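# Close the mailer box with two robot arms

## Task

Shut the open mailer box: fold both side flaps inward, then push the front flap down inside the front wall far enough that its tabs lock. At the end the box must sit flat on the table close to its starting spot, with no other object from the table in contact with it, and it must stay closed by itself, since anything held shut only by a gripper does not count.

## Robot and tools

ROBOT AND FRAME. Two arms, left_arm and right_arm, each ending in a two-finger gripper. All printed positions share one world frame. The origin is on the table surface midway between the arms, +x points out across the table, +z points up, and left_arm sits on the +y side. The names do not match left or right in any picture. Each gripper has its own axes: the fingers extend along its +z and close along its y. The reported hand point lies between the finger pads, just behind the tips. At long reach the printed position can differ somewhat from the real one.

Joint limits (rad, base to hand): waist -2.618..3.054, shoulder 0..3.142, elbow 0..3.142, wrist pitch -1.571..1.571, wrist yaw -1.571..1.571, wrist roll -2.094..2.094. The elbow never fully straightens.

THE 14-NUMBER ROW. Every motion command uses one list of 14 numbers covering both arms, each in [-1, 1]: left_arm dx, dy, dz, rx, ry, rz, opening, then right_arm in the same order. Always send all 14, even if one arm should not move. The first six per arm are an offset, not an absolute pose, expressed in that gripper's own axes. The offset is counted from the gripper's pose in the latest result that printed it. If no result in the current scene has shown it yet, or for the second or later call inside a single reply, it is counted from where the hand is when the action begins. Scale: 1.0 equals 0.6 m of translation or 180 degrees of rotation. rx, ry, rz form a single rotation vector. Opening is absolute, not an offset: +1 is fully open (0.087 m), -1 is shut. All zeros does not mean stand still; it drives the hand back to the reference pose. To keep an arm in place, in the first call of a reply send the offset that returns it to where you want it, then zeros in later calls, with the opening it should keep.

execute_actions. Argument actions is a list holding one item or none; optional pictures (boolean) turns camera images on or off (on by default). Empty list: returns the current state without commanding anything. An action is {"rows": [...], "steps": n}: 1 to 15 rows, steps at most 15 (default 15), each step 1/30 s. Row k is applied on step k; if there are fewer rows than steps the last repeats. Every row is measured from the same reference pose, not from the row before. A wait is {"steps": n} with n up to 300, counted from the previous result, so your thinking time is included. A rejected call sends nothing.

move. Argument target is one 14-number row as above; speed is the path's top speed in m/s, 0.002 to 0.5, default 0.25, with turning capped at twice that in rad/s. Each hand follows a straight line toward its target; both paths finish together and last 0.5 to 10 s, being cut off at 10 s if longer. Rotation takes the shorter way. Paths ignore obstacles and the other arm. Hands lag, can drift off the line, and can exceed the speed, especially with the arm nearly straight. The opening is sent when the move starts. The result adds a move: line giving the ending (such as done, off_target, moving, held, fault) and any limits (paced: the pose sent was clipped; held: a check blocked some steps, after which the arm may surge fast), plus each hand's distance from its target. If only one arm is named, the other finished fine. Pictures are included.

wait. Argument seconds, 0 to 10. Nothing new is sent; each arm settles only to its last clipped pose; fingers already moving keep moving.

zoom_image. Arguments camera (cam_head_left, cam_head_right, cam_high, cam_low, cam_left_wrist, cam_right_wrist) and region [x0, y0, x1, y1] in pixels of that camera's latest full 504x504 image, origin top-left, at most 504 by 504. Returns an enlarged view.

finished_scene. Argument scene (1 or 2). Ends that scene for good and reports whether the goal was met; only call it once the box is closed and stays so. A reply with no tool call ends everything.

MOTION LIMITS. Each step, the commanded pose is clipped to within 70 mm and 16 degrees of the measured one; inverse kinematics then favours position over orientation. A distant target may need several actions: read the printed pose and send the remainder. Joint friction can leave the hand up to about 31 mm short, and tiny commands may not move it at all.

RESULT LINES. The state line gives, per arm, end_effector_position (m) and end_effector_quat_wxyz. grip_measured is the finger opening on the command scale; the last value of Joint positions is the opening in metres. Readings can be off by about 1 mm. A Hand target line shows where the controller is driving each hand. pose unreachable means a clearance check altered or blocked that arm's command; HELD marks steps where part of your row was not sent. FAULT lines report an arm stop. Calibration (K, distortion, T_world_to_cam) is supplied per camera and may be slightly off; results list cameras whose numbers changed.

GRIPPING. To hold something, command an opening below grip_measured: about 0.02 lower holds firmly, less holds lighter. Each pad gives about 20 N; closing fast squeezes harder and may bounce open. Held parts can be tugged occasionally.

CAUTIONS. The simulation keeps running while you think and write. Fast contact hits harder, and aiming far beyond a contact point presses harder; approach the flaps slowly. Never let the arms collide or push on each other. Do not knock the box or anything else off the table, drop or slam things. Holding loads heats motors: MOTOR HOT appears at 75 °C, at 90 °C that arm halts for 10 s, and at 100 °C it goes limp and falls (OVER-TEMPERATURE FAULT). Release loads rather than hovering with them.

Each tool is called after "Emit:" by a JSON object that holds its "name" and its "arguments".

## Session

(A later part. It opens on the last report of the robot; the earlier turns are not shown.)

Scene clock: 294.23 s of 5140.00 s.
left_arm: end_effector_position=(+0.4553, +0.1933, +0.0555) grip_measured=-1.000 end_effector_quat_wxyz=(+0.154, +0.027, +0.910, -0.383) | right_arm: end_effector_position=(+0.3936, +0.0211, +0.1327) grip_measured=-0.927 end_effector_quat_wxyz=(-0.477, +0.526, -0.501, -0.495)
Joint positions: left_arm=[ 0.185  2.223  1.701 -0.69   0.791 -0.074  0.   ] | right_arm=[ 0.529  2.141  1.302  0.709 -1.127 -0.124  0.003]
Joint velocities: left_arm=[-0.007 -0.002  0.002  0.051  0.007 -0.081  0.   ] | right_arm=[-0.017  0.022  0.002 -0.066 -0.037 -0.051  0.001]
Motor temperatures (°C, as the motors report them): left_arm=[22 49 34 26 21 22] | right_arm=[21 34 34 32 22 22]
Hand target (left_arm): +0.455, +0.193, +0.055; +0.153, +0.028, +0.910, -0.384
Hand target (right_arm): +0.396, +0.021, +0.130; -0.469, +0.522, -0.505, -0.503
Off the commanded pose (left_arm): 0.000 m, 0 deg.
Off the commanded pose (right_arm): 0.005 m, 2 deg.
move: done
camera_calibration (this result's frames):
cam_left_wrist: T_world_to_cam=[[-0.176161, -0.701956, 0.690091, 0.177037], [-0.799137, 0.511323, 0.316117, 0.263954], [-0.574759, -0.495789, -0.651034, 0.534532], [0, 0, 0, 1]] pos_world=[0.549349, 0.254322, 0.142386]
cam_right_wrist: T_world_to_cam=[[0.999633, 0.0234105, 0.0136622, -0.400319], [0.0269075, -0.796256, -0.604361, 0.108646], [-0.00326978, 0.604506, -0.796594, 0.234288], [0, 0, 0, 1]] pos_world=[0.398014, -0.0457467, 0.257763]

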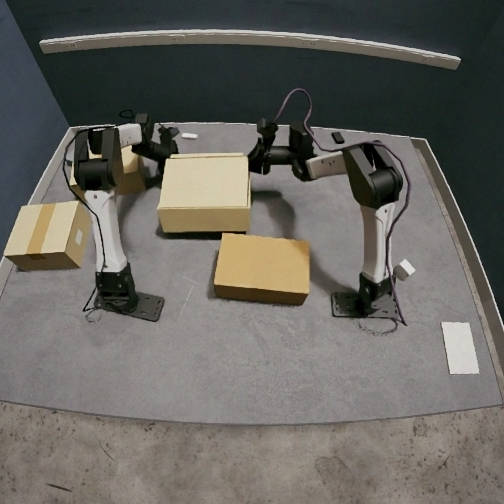

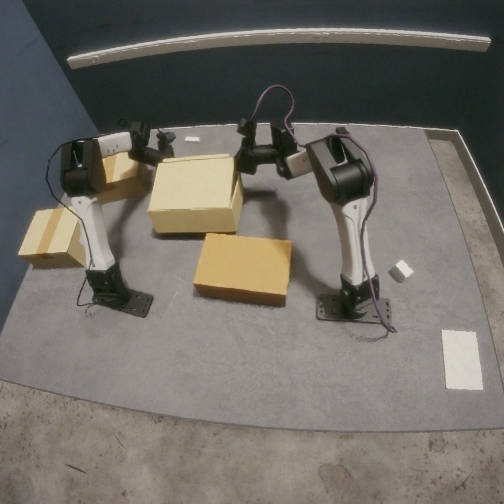

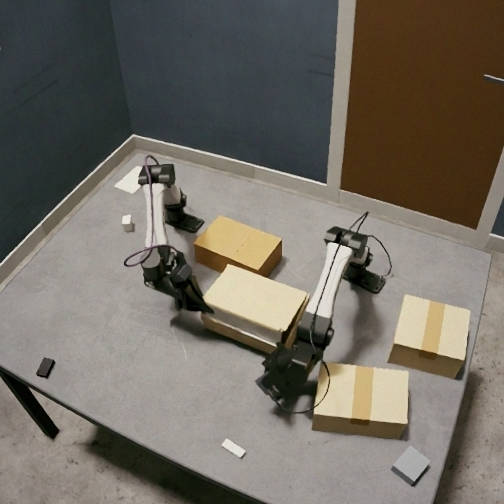

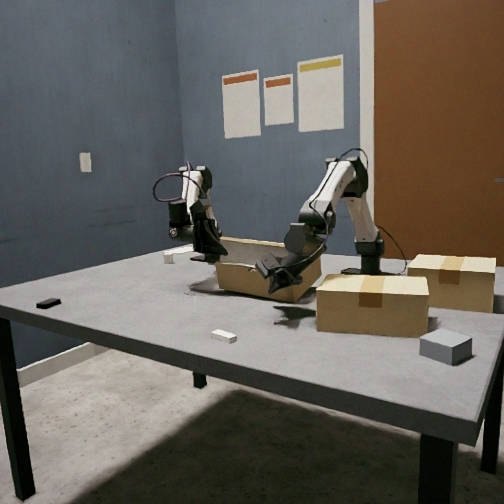

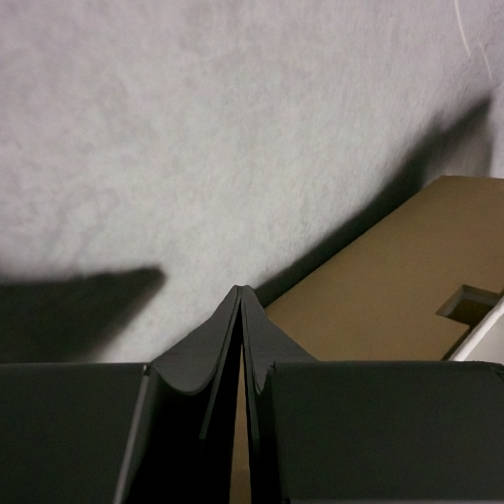

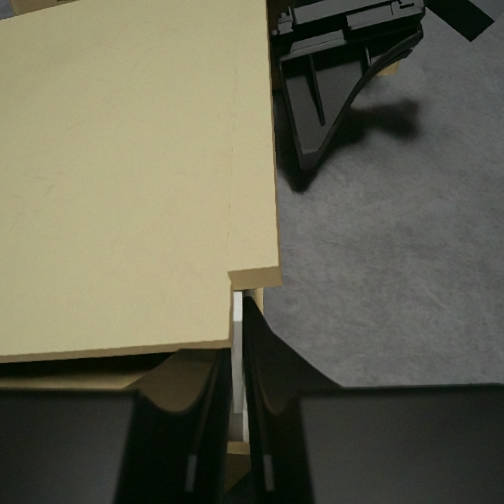

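Emit:
{"name": "move", "arguments": {"target": [-0.053,-0.125,-0.123,0,0,0,-1, 0.04,0.0,0,0,0,-0.03,-1], "speed": 0.06}}

Emit:
{"name": "move", "arguments": {"target": [0.15,-0.04,-0.02,0,0,0,-1, 0,0,0,0,0,0,-1], "speed": 0.1}}

Scene clock: 300.80 s of 5140.00 s.
left_arm: end_effector_position=(+0.4571, +0.1933, +0.1659) grip_measured=-1.000 end_effector_quat_wxyz=(+0.162, +0.031, +0.909, -0.383) | right_arm: end_effector_position=(+0.3958, +0.0208, +0.1284) grip_measured=-0.927 end_effector_quat_wxyz=(-0.510, +0.552, -0.464, -0.469)
Joint positions: left_arm=[ 0.185  2.177  2.065 -1.081  0.791 -0.074  0.   ] | right_arm=[ 0.529  2.153  1.274  0.783 -1.13  -0.214  0.003]
Joint velocities: left_arm=[-0.007 -0.017 -0.017 -0.125 -0.007 -0.037  0.   ] | right_arm=[-0.007 -0.017 -0.007  0.022  0.051 -0.051 -0.   ]
Motor temperatures (°C, as the motors report them): left_arm=[22 50 34 26 21 22] | right_arm=[21 34 34 32 22 22]
Hand target (left_arm): +0.455, +0.194, +0.166; +0.154, +0.027, +0.910, -0.383
Hand target (right_arm): +0.393, +0.020, +0.109; +0.500, -0.550, +0.475, +0.471
Off the commanded pose (left_arm): 0.004 m, 1 deg.
Off the commanded pose (right_arm): 0.020 m, 2 deg.
After step 90, 1.23 s passed at rest.
move: off_target (right_arm)
camera_calibration (this result's frames):
cam_left_wrist: T_world_to_cam=[[-0.189548, -0.702179, 0.686306, 0.107957], [-0.805136, 0.511223, 0.300679, 0.235811], [-0.561985, -0.495576, -0.662251, 0.603481], [0, 0, 0, 1]] pos_world=[0.549471, 0.254324, 0.254661]
cam_right_wrist: T_world_to_cam=[[0.990524, 0.0295841, 0.134117, -0.414421], [0.106338, -0.783211, -0.612595, 0.0750636], [0.0869186, 0.621052, -0.778935, 0.192724], [0, 0, 0, 1]] pos_world=[0.38576, -0.0486407, 0.251684]

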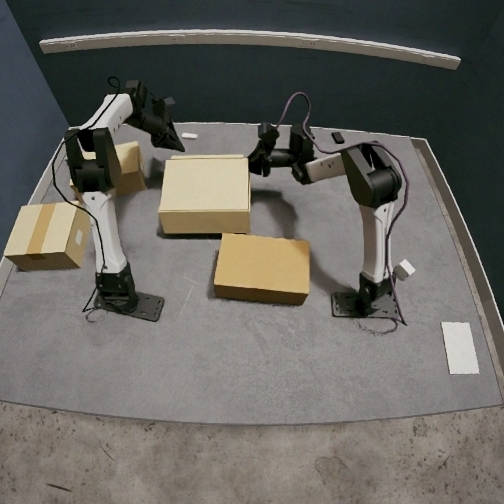

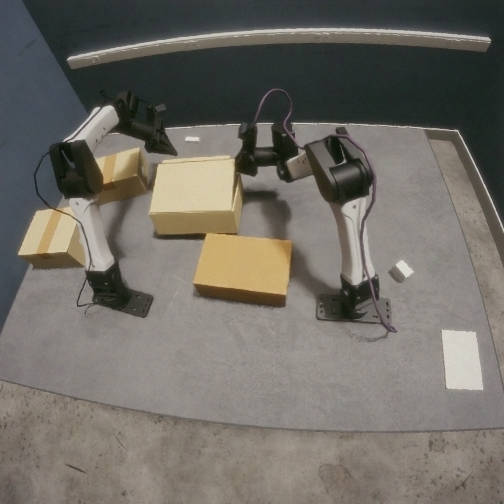

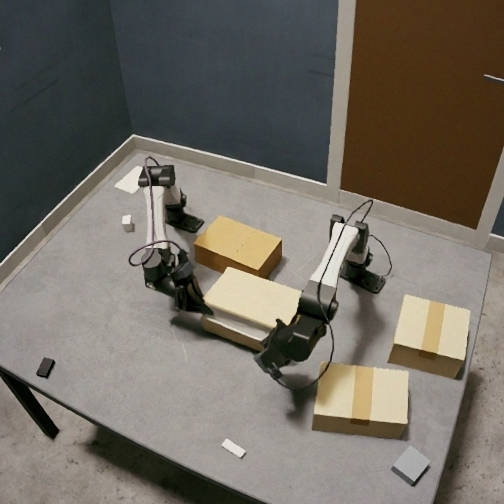

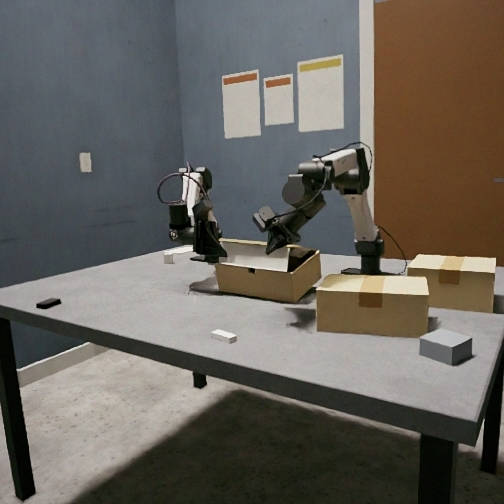

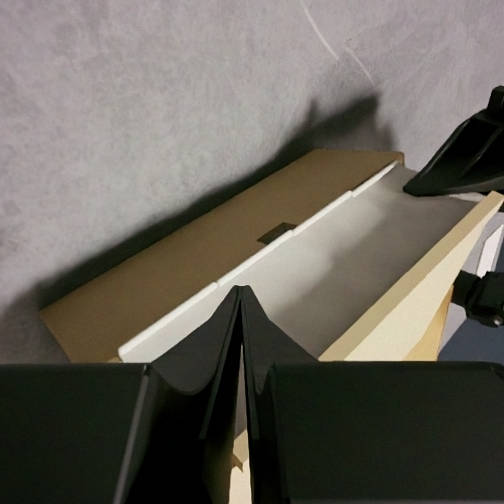

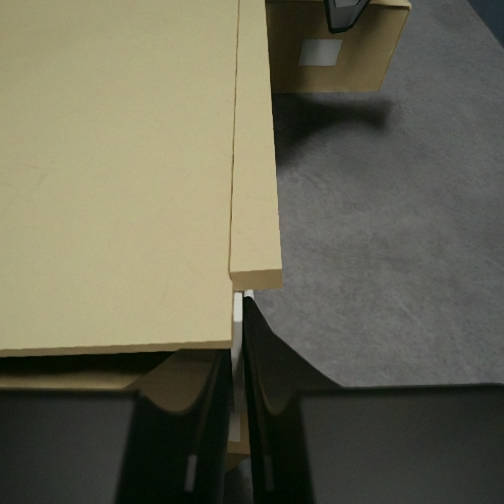

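Scene clock: 302.03 s of 5140.00 s.
left_arm: end_effector_position=(+0.3819, +0.1876, +0.1711) grip_measured=-1.000 end_effector_quat_wxyz=(+0.195, +0.038, +0.907, -0.372) | right_arm: end_effector_position=(+0.3814, +0.0205, +0.1307) grip_measured=-0.923 end_effector_quat_wxyz=(-0.494, +0.570, -0.436, -0.491)
Joint positions: left_arm=[ 0.166  1.785  1.525 -0.841  0.759 -0.11   0.   ] | right_arm=[ 0.529  2.153  1.274  0.791 -1.215 -0.217  0.003]
Joint velocities: left_arm=[ 0.007  0.012 -0.022 -0.007 -0.125 -0.066  0.   ] | right_arm=[-0.017  0.017 -0.012 -0.037 -0.051  0.007 -0.   ]
Motor temperatures (°C, as the motors report them): left_arm=[22 50 34 26 21 22] | right_arm=[21 34 34 32 22 22]
Hand target (left_arm): +0.366, +0.178, +0.164; +0.162, +0.031, +0.909, -0.383
Hand target (right_arm): +0.395, +0.020, +0.128; -0.509, +0.552, -0.463, -0.470
Off the commanded pose (left_arm): 0.022 m, 4 deg.
Off the commanded pose (right_arm): 0.015 m, 5 deg.
move: off_target (left_arm, right_arm)
camera_calibration (this result's frames):
cam_left_wrist: T_world_to_cam=[[-0.221912, -0.718113, 0.659597, 0.106073], [-0.832347, 0.491867, 0.255471, 0.198396], [-0.507891, -0.492322, -0.706871, 0.548122], [0, 0, 0, 1]] pos_world=[0.467059, 0.248441, 0.266801]
cam_right_wrist: T_world_to_cam=[[0.983702, 0.111554, 0.141018, -0.400502], [0.175592, -0.764815, -0.61986, 0.0519224], [0.0387051, 0.634519, -0.771938, 0.213145], [0, 0, 0, 1]] pos_world=[0.376608, -0.0508558, 0.253198]

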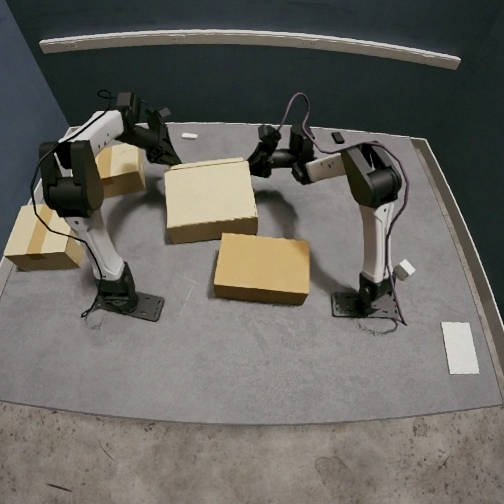

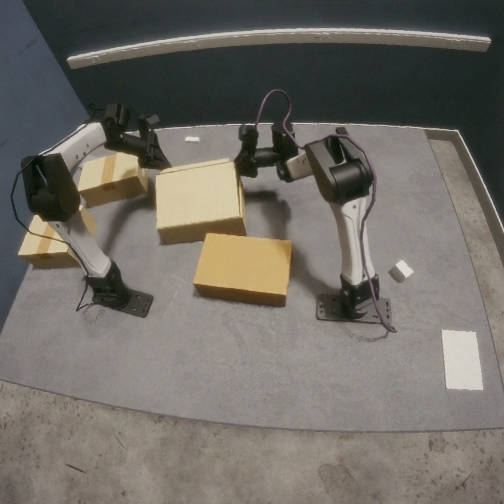

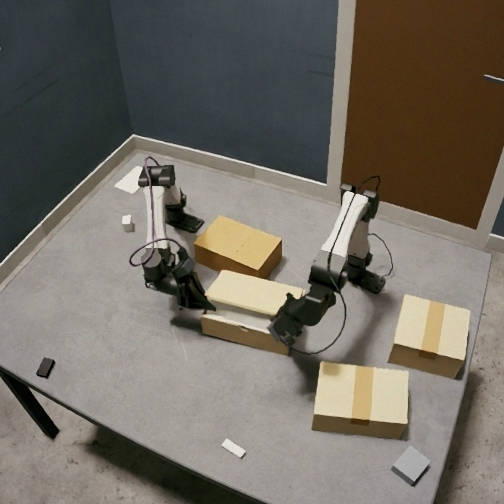

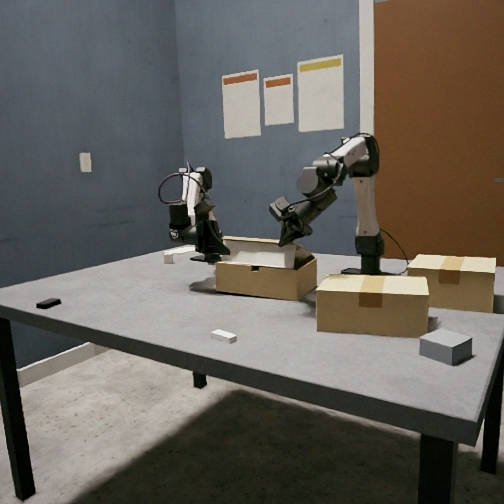

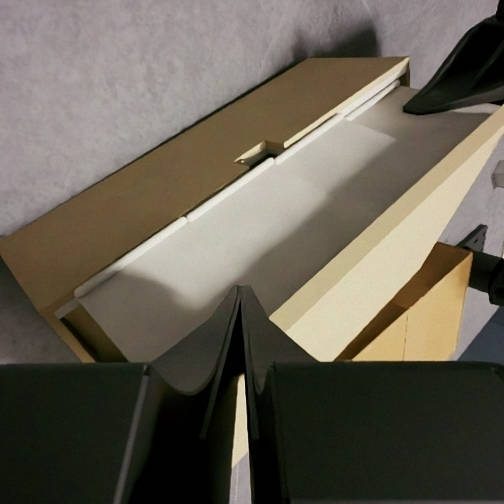

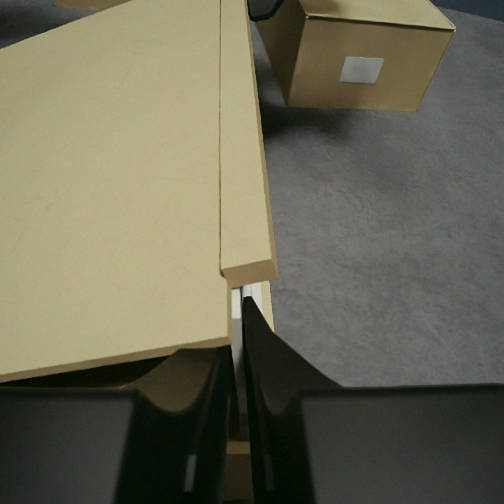

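Emit:
{"name": "move", "arguments": {"target": [-0.078,-0.045,-0.038,0,0,0,-1, 0,0,0,0,0,0,-1], "speed": 0.08}}

Emit:
{"name": "move", "arguments": {"target": [0.115,-0.085,0.02,0,0,0,-1, 0,0,0,0,0,0,-1], "speed": 0.1}}

Scene clock: 306.37 s of 5140.00 s.
left_arm: end_effector_position=(+0.4130, +0.1876, +0.2255) grip_measured=-1.000 end_effector_quat_wxyz=(+0.210, +0.042, +0.904, -0.371) | right_arm: end_effector_position=(+0.3795, +0.0203, +0.1308) grip_measured=-0.927 end_effector_quat_wxyz=(-0.491, +0.572, -0.433, -0.494)
Joint positions: left_arm=[ 0.166  1.907  1.893 -1.054  0.757 -0.112  0.   ] | right_arm=[ 0.529  2.153  1.274  0.791 -1.226 -0.218  0.003]
Joint velocities: left_arm=[ 0.022  0.002 -0.002  0.007 -0.007 -0.066  0.   ] | right_arm=[ 0.002 -0.002  0.017 -0.125  0.037 -0.095  0.001]
Motor temperatures (°C, as the motors report them): left_arm=[22 49 34 26 21 22] | right_arm=[21 35 34 31 22 22]
Hand target (left_arm): +0.412, +0.188, +0.221; +0.196, +0.037, +0.907, -0.372
Hand target (right_arm): +0.381, +0.020, +0.131; -0.494, +0.570, -0.436, -0.491
Off the commanded pose (left_arm): 0.004 m, 2 deg.
Off the commanded pose (right_arm): 0.002 m, 1 deg.
move: done
camera_calibration (this result's frames):
cam_left_wrist: T_world_to_cam=[[-0.240698, -0.719207, 0.651771, 0.0868764], [-0.841084, 0.489689, 0.229745, 0.220155], [-0.484399, -0.492895, -0.722781, 0.596427], [0, 0, 0, 1]] pos_world=[0.494988, 0.248651, 0.323883]
cam_right_wrist: T_world_to_cam=[[0.982423, 0.122271, 0.141053, -0.398359], [0.183969, -0.762267, -0.620568, 0.0491011], [0.0316426, 0.63561, -0.771362, 0.216023], [0, 0, 0, 1]] pos_world=[0.375489, -0.0511704, 0.253292]

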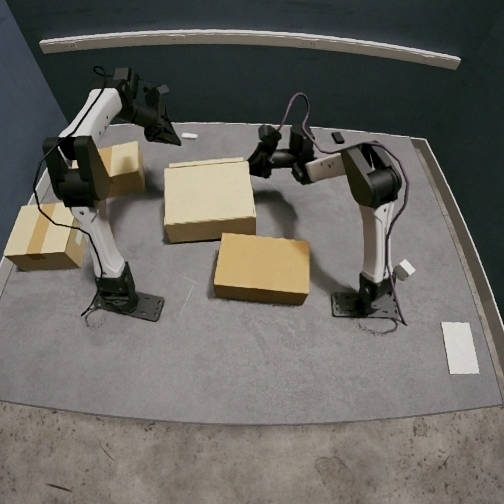

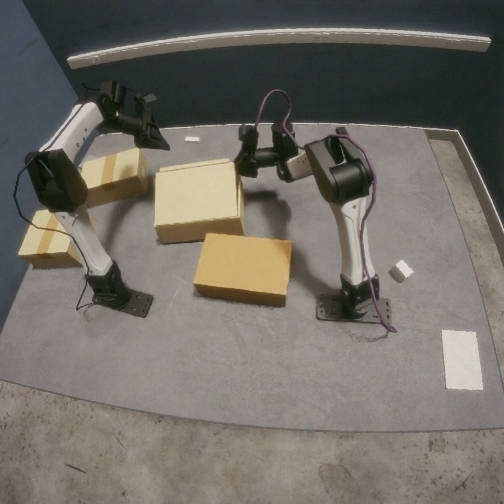

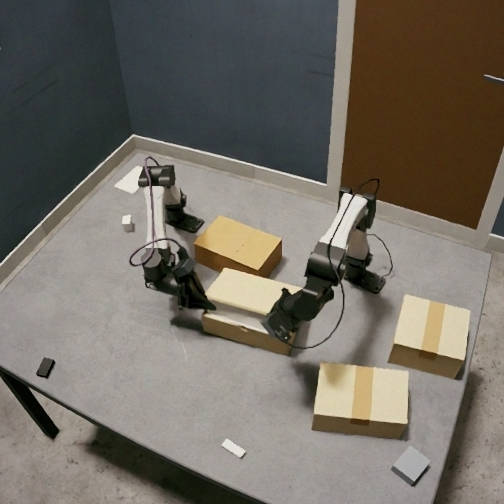

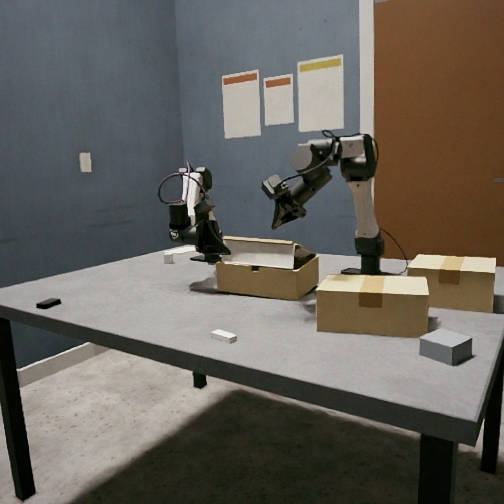

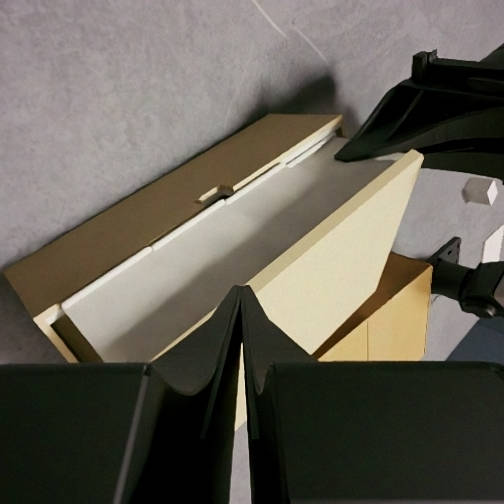

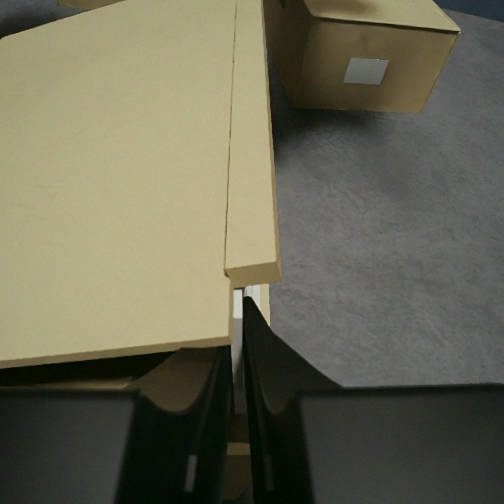

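Scene clock: 307.70 s of 5140.00 s.
left_arm: end_effector_position=(+0.3458, +0.1368, +0.2314) grip_measured=-1.000 end_effector_quat_wxyz=(+0.214, +0.047, +0.900, -0.376) | right_arm: end_effector_position=(+0.3795, +0.0203, +0.1308) grip_measured=-0.927 end_effector_quat_wxyz=(-0.491, +0.572, -0.433, -0.494)
Joint positions: left_arm=[ 0.012  1.617  1.542 -0.867  0.686 -0.284  0.   ] | right_arm=[ 0.529  2.153  1.274  0.791 -1.226 -0.218  0.003]
Joint velocities: left_arm=[-0.022  0.012 -0.017 -0.022 -0.022 -0.022  0.   ] | right_arm=[-0.012 -0.027 -0.002  0.007  0.007 -0.037 -0.001]
Motor temperatures (°C, as the motors report them): left_arm=[22 49 34 26 21 22] | right_arm=[21 35 34 31 22 22]
Hand target (left_arm): +0.343, +0.136, +0.225; +0.209, +0.042, +0.903, -0.373
Hand target (right_arm): +0.380, +0.020, +0.131; -0.491, +0.572, -0.433, -0.494
Off the commanded pose (left_arm): 0.009 m, 1 deg.
Off the commanded pose (right_arm): 0.000 m, 0 deg.
move: done
camera_calibration (this result's frames):
cam_left_wrist: T_world_to_cam=[[-0.253414, -0.711145, 0.655785, 0.0326505], [-0.840459, 0.497512, 0.214733, 0.189336], [-0.478967, -0.496745, -0.723765, 0.541963], [0, 0, 0, 1]] pos_world=[0.426986, 0.198239, 0.330185]
cam_right_wrist: T_world_to_cam=[[0.982423, 0.122271, 0.141053, -0.398359], [0.183969, -0.762267, -0.620568, 0.0491011], [0.0316426, 0.63561, -0.771362, 0.216023], [0, 0, 0, 1]] pos_world=[0.375489, -0.0511704, 0.253292]

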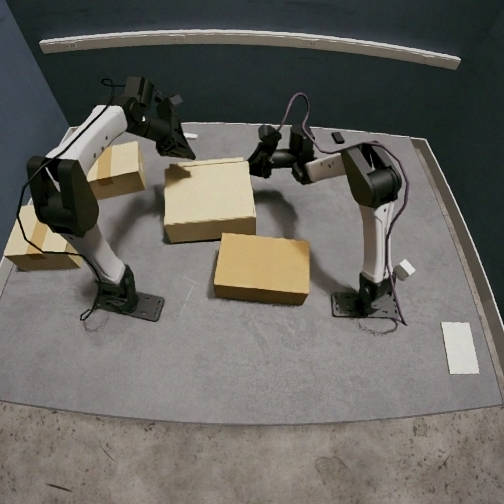

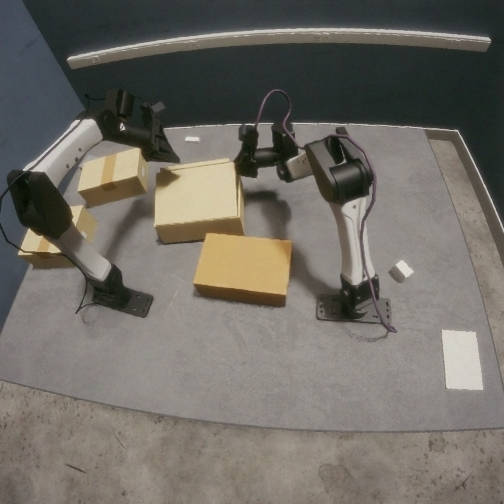

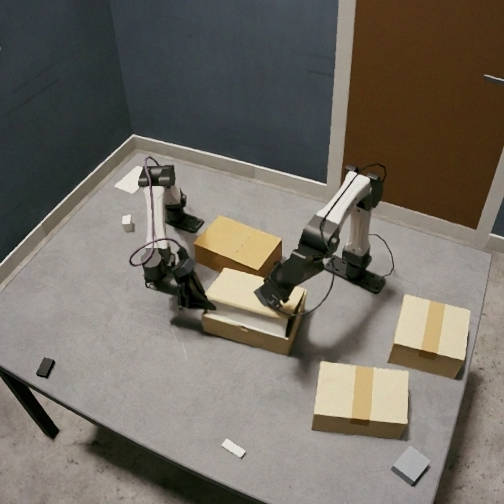

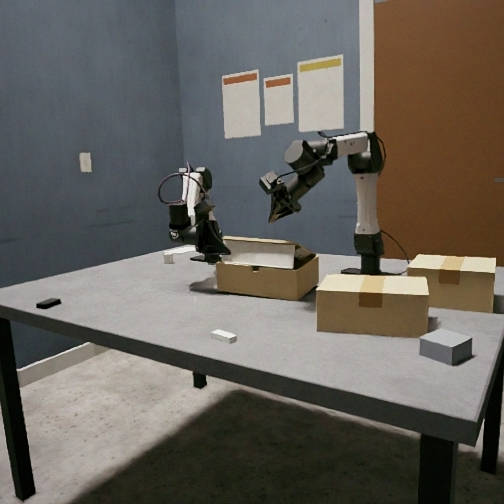

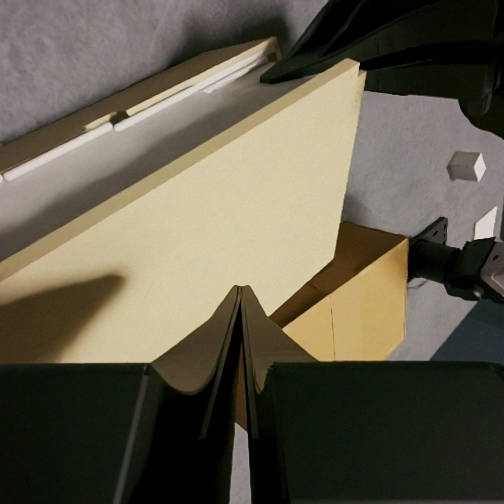

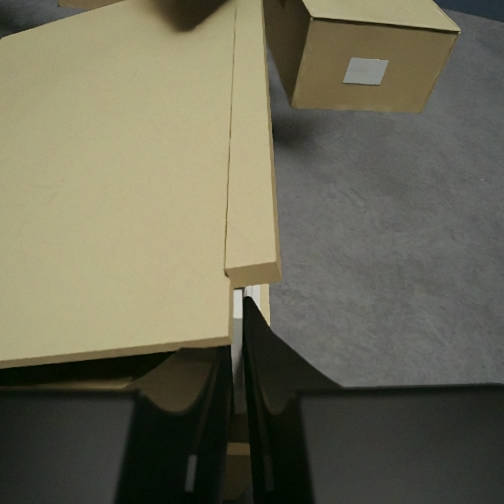

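Emit:
{"name": "move", "arguments": {"target": [0.063,0.099,0.093,0,0,0,-1, 0.04,0,0,0,0,0,-1], "speed": 0.05}}

Emit:
{"name": "zoom_image", "arguments": {"camera": "cam_low", "region": [160,180,360,320]}}

Scene clock: 314.53 s of 5140.00 s.
left_arm: end_effector_position=(+0.3479, +0.1325, +0.1672) grip_measured=-1.000 end_effector_quat_wxyz=(+0.232, +0.060, +0.887, -0.395) | right_arm: end_effector_position=(+0.3839, +0.0181, +0.1217) grip_measured=-0.927 end_effector_quat_wxyz=(-0.502, +0.579, -0.415, -0.490)
Joint positions: left_arm=[ 0.015  1.595  1.229 -0.523  0.726 -0.285  0.   ] | right_arm=[ 0.518  2.194  1.274  0.87  -1.249 -0.225  0.003]
Joint velocities: left_arm=[-0.032  0.012  0.002 -0.022  0.007 -0.007  0.   ] | right_arm=[-0.002  0.022  0.002 -0.051 -0.037 -0.007 -0.001]
Motor temperatures (°C, as the motors report them): left_arm=[22 47 34 27 21 22] | right_arm=[21 36 34 31 22 22]
Hand target (left_arm): +0.344, +0.138, +0.142; +0.214, +0.047, +0.901, -0.375
Hand target (right_arm): +0.382, +0.020, +0.107; -0.491, +0.572, -0.433, -0.494
Off the commanded pose (left_arm): 0.026 m, 4 deg.
Off the commanded pose (right_arm): 0.015 m, 3 deg.
After step 90, 1.73 s passed at rest.
move: off_target (left_arm, right_arm)
camera_calibration (this result's frames):
cam_left_wrist: T_world_to_cam=[[-0.298341, -0.678843, 0.670943, 0.0809838], [-0.838761, 0.521936, 0.155119, 0.213163], [-0.455491, -0.516483, -0.725102, 0.48902], [0, 0, 0, 1]] pos_world=[0.425698, 0.196288, 0.267188]
cam_right_wrist: T_world_to_cam=[[0.97457, 0.130784, 0.181959, -0.403215], [0.217485, -0.747652, -0.627468, 0.0286464], [0.053979, 0.651085, -0.757083, 0.199703], [0, 0, 0, 1]] pos_world=[0.375952, -0.0558718, 0.242535]

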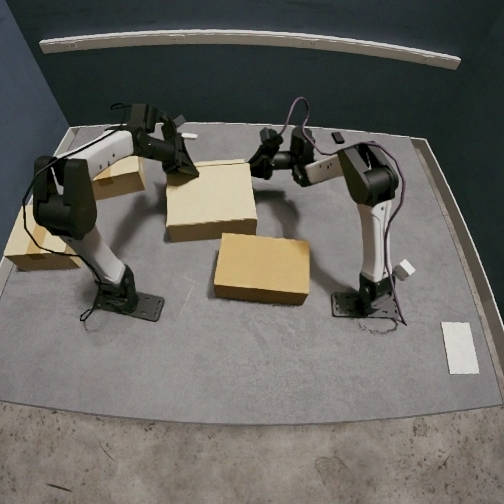

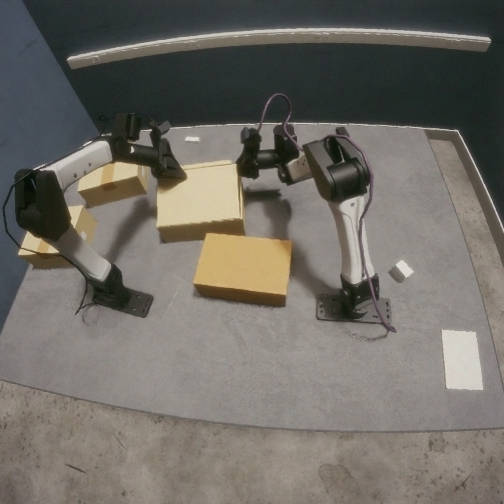

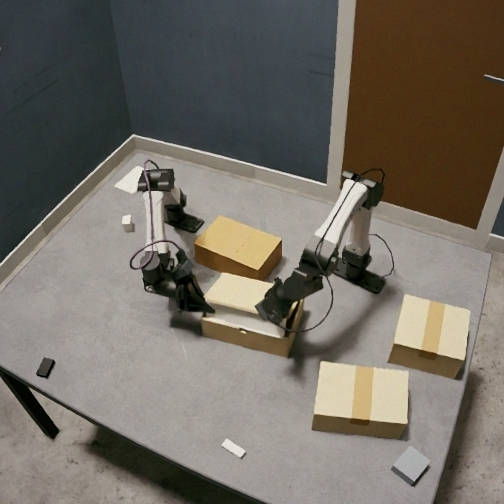

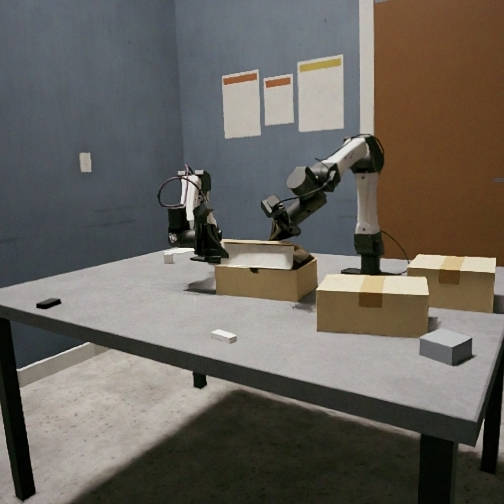

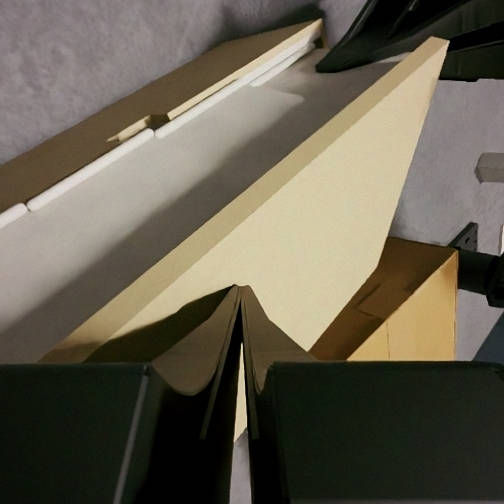

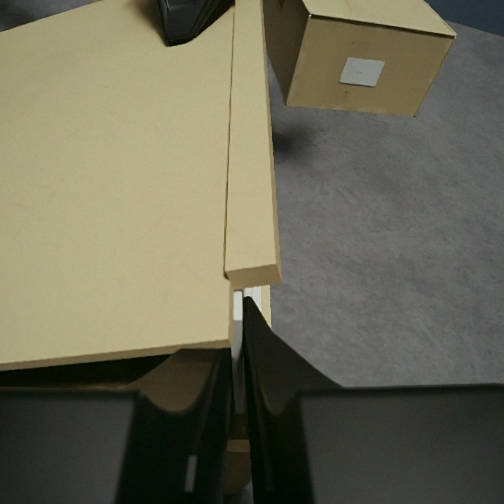

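Region (160, 180, 360, 320) of cam_low's 504x504 image, scaled by 2.520, with more detail than that image has; it fills the top 353 rows of this view, and the rest is white.

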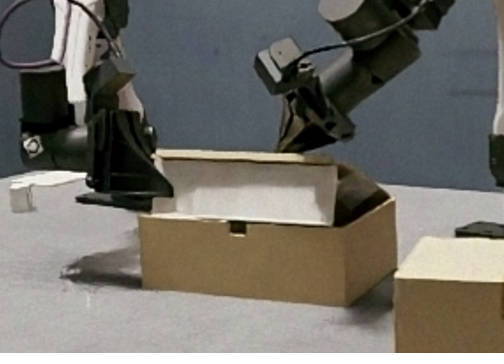

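Emit:
{"name": "move", "arguments": {"target": [0.015,0.025,0.023,0,0,0,-1, 0,0.025,0,0,0,0.09,-1], "speed": 0.04}}

Emit:
{"name": "zoom_image", "arguments": {"camera": "cam_low", "region": [160,180,360,320]}}

Scene clock: 320.47 s of 5140.00 s.
left_arm: end_effector_position=(+0.3540, +0.1276, +0.1704) grip_measured=-1.000 end_effector_quat_wxyz=(+0.255, +0.076, +0.872, -0.410) | right_arm: end_effector_position=(+0.3791, +0.0145, +0.1236) grip_measured=-0.927 end_effector_quat_wxyz=(-0.451, +0.525, -0.479, -0.540)
Joint positions: left_arm=[ 0.015  1.592  1.201 -0.434  0.758 -0.288  0.   ] | right_arm=[ 0.511  2.195  1.274  0.89  -1.241  0.014  0.003]
Joint velocities: left_arm=[ 0.002  0.002  0.017  0.022 -0.022  0.037  0.   ] | right_arm=[ 0.022  0.002 -0.002  0.007 -0.007 -0.022  0.001]
Motor temperatures (°C, as the motors report them): left_arm=[22 46 34 28 21 22] | right_arm=[21 37 33 31 22 22]
Hand target (left_arm): +0.348, +0.132, +0.146; +0.232, +0.061, +0.887, -0.395
Hand target (right_arm): +0.369, +0.016, +0.119; -0.428, +0.516, -0.493, -0.555
Off the commanded pose (left_arm): 0.026 m, 4 deg.
Off the commanded pose (right_arm): 0.011 m, 4 deg.
move: off_target (left_arm, right_arm)
camera_calibration (this result's frames):
cam_left_wrist: T_world_to_cam=[[-0.350063, -0.649505, 0.67498, 0.0912575], [-0.835428, 0.542402, 0.0886552, 0.227946], [-0.423693, -0.532862, -0.73249, 0.483676], [0, 0, 0, 1]] pos_world=[0.427309, 0.193367, 0.272482]
cam_right_wrist: T_world_to_cam=[[0.992737, 0.114585, -0.0366412, -0.378023], [0.0648458, -0.766233, -0.639282, 0.0878308], [-0.101328, 0.632263, -0.768099, 0.26419], [0, 0, 0, 1]] pos_world=[0.396352, -0.0564231, 0.245222]

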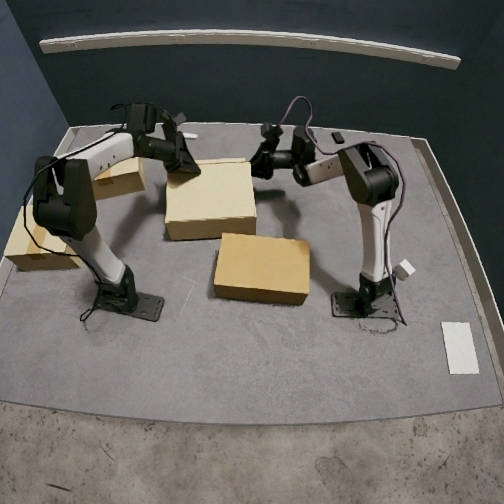

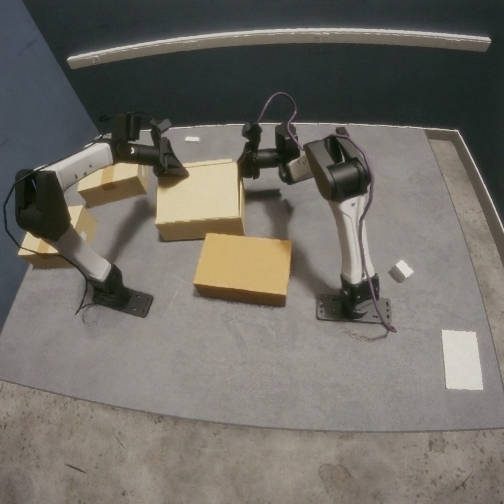

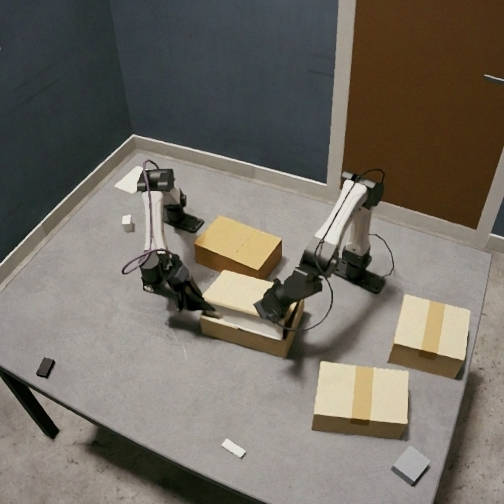

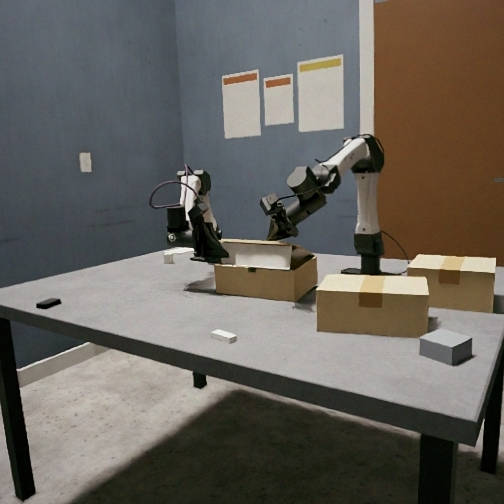

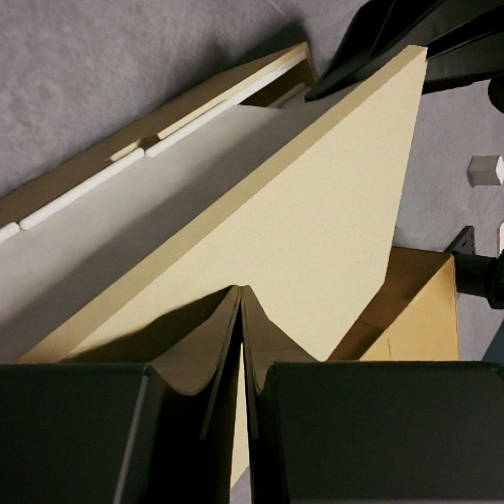

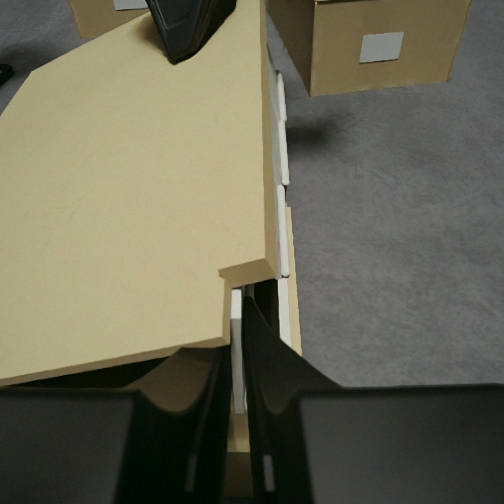

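Region (160, 180, 360, 320) of cam_low's 504x504 image, scaled by 2.520, with more detail than that image has; it fills the top 353 rows of this view, and the rest is white.

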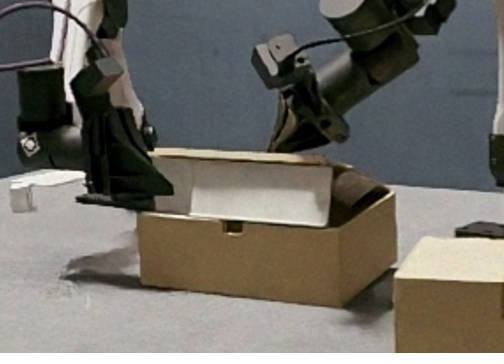

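Emit:
{"name": "move", "arguments": {"target": [-0.157,-0.01,0.007,0,0.22,0,-1, 0,0,0,0,0,0,-1], "speed": 0.1}}

Scene clock: 328.37 s of 5140.00 s.
left_arm: end_effector_position=(+0.4327, +0.1255, +0.2227) grip_measured=-1.000 end_effector_quat_wxyz=(+0.132, +0.156, +0.894, -0.398) | right_arm: end_effector_position=(+0.3805, +0.0146, +0.1250) grip_measured=-0.927 end_effector_quat_wxyz=(-0.457, +0.526, -0.475, -0.537)
Joint positions: left_arm=[ 0.031  2.4    2.701 -1.552  0.82   0.068  0.   ] | right_arm=[ 0.51   2.195  1.274  0.901 -1.237  0.011  0.003]
Joint velocities: left_arm=[ 0.002 -0.002 -0.027 -0.022  0.11  -0.007  0.   ] | right_arm=[ 0.012 -0.002 -0.002  0.007 -0.022 -0.051  0.001]
Motor temperatures (°C, as the motors report them): left_arm=[22 44 34 28 21 22] | right_arm=[21 38 33 31 22 22]
Hand target (left_arm): +0.433, +0.129, +0.216; +0.119, +0.143, +0.897, -0.400
Hand target (right_arm): +0.379, +0.015, +0.124; -0.451, +0.525, -0.478, -0.540
Off the commanded pose (left_arm): 0.004 m, 23 deg; orientation clipped at the last step of the last action.
Off the commanded pose (right_arm): 0.002 m, 1 deg.
joint sent to its limit (left arm) — the command would take joint 4 (wrist pitch) past its lower limit, so that joint was sent only as far as its limit.
After step 90, 1.20 s passed at rest.
move: off_target (left_arm); limits=paced
camera_calibration (this result's frames):
cam_left_wrist: T_world_to_cam=[[-0.39148, -0.629945, 0.670756, 0.0985865], [-0.662392, 0.698898, 0.269776, 0.155301], [-0.638733, -0.338691, -0.690875, 0.613683], [0, 0, 0, 1]] pos_world=[0.533445, 0.161413, 0.315954]
cam_right_wrist: T_world_to_cam=[[0.993586, 0.110597, -0.0235419, -0.381303], [0.0697361, -0.763232, -0.642351, 0.0871125], [-0.0890098, 0.636589, -0.766049, 0.26036], [0, 0, 0, 1]] pos_world=[0.395957, -0.0570845, 0.246429]

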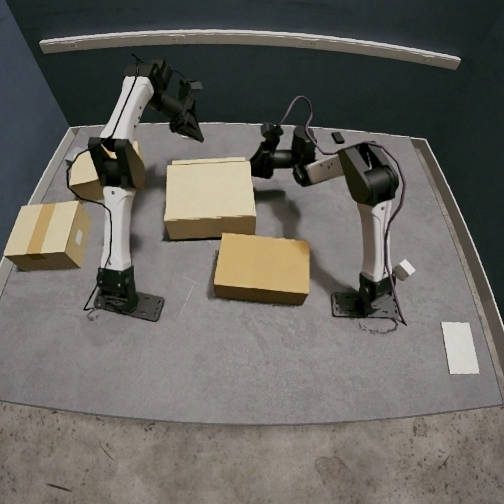

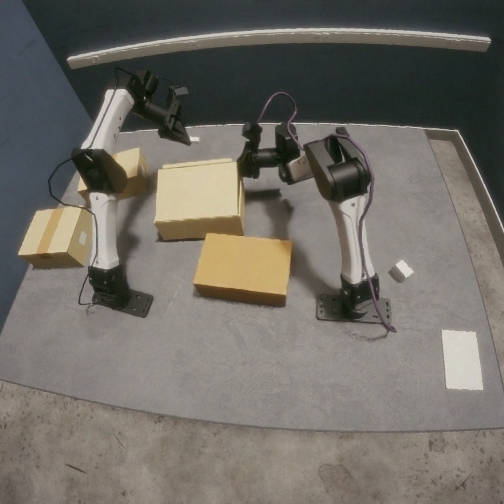

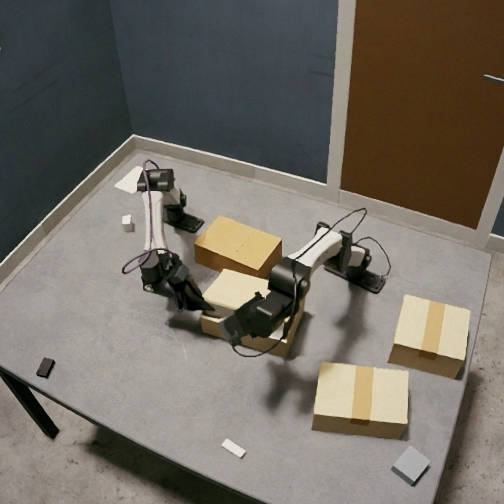

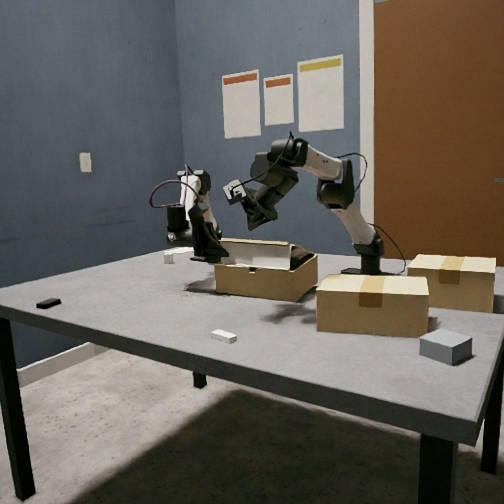

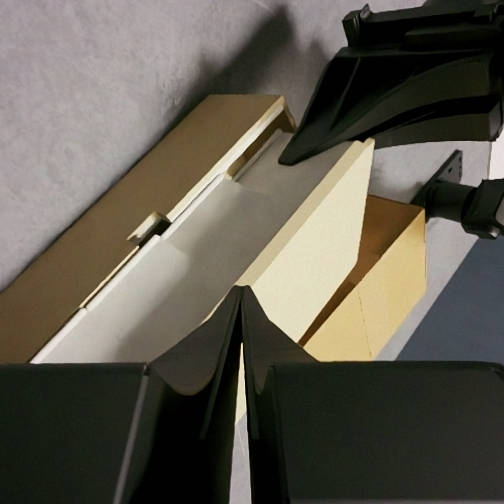

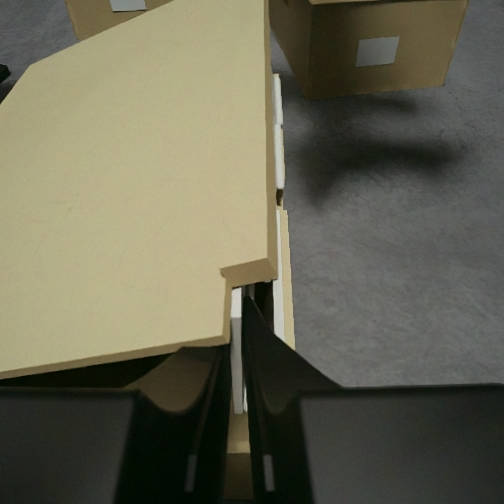

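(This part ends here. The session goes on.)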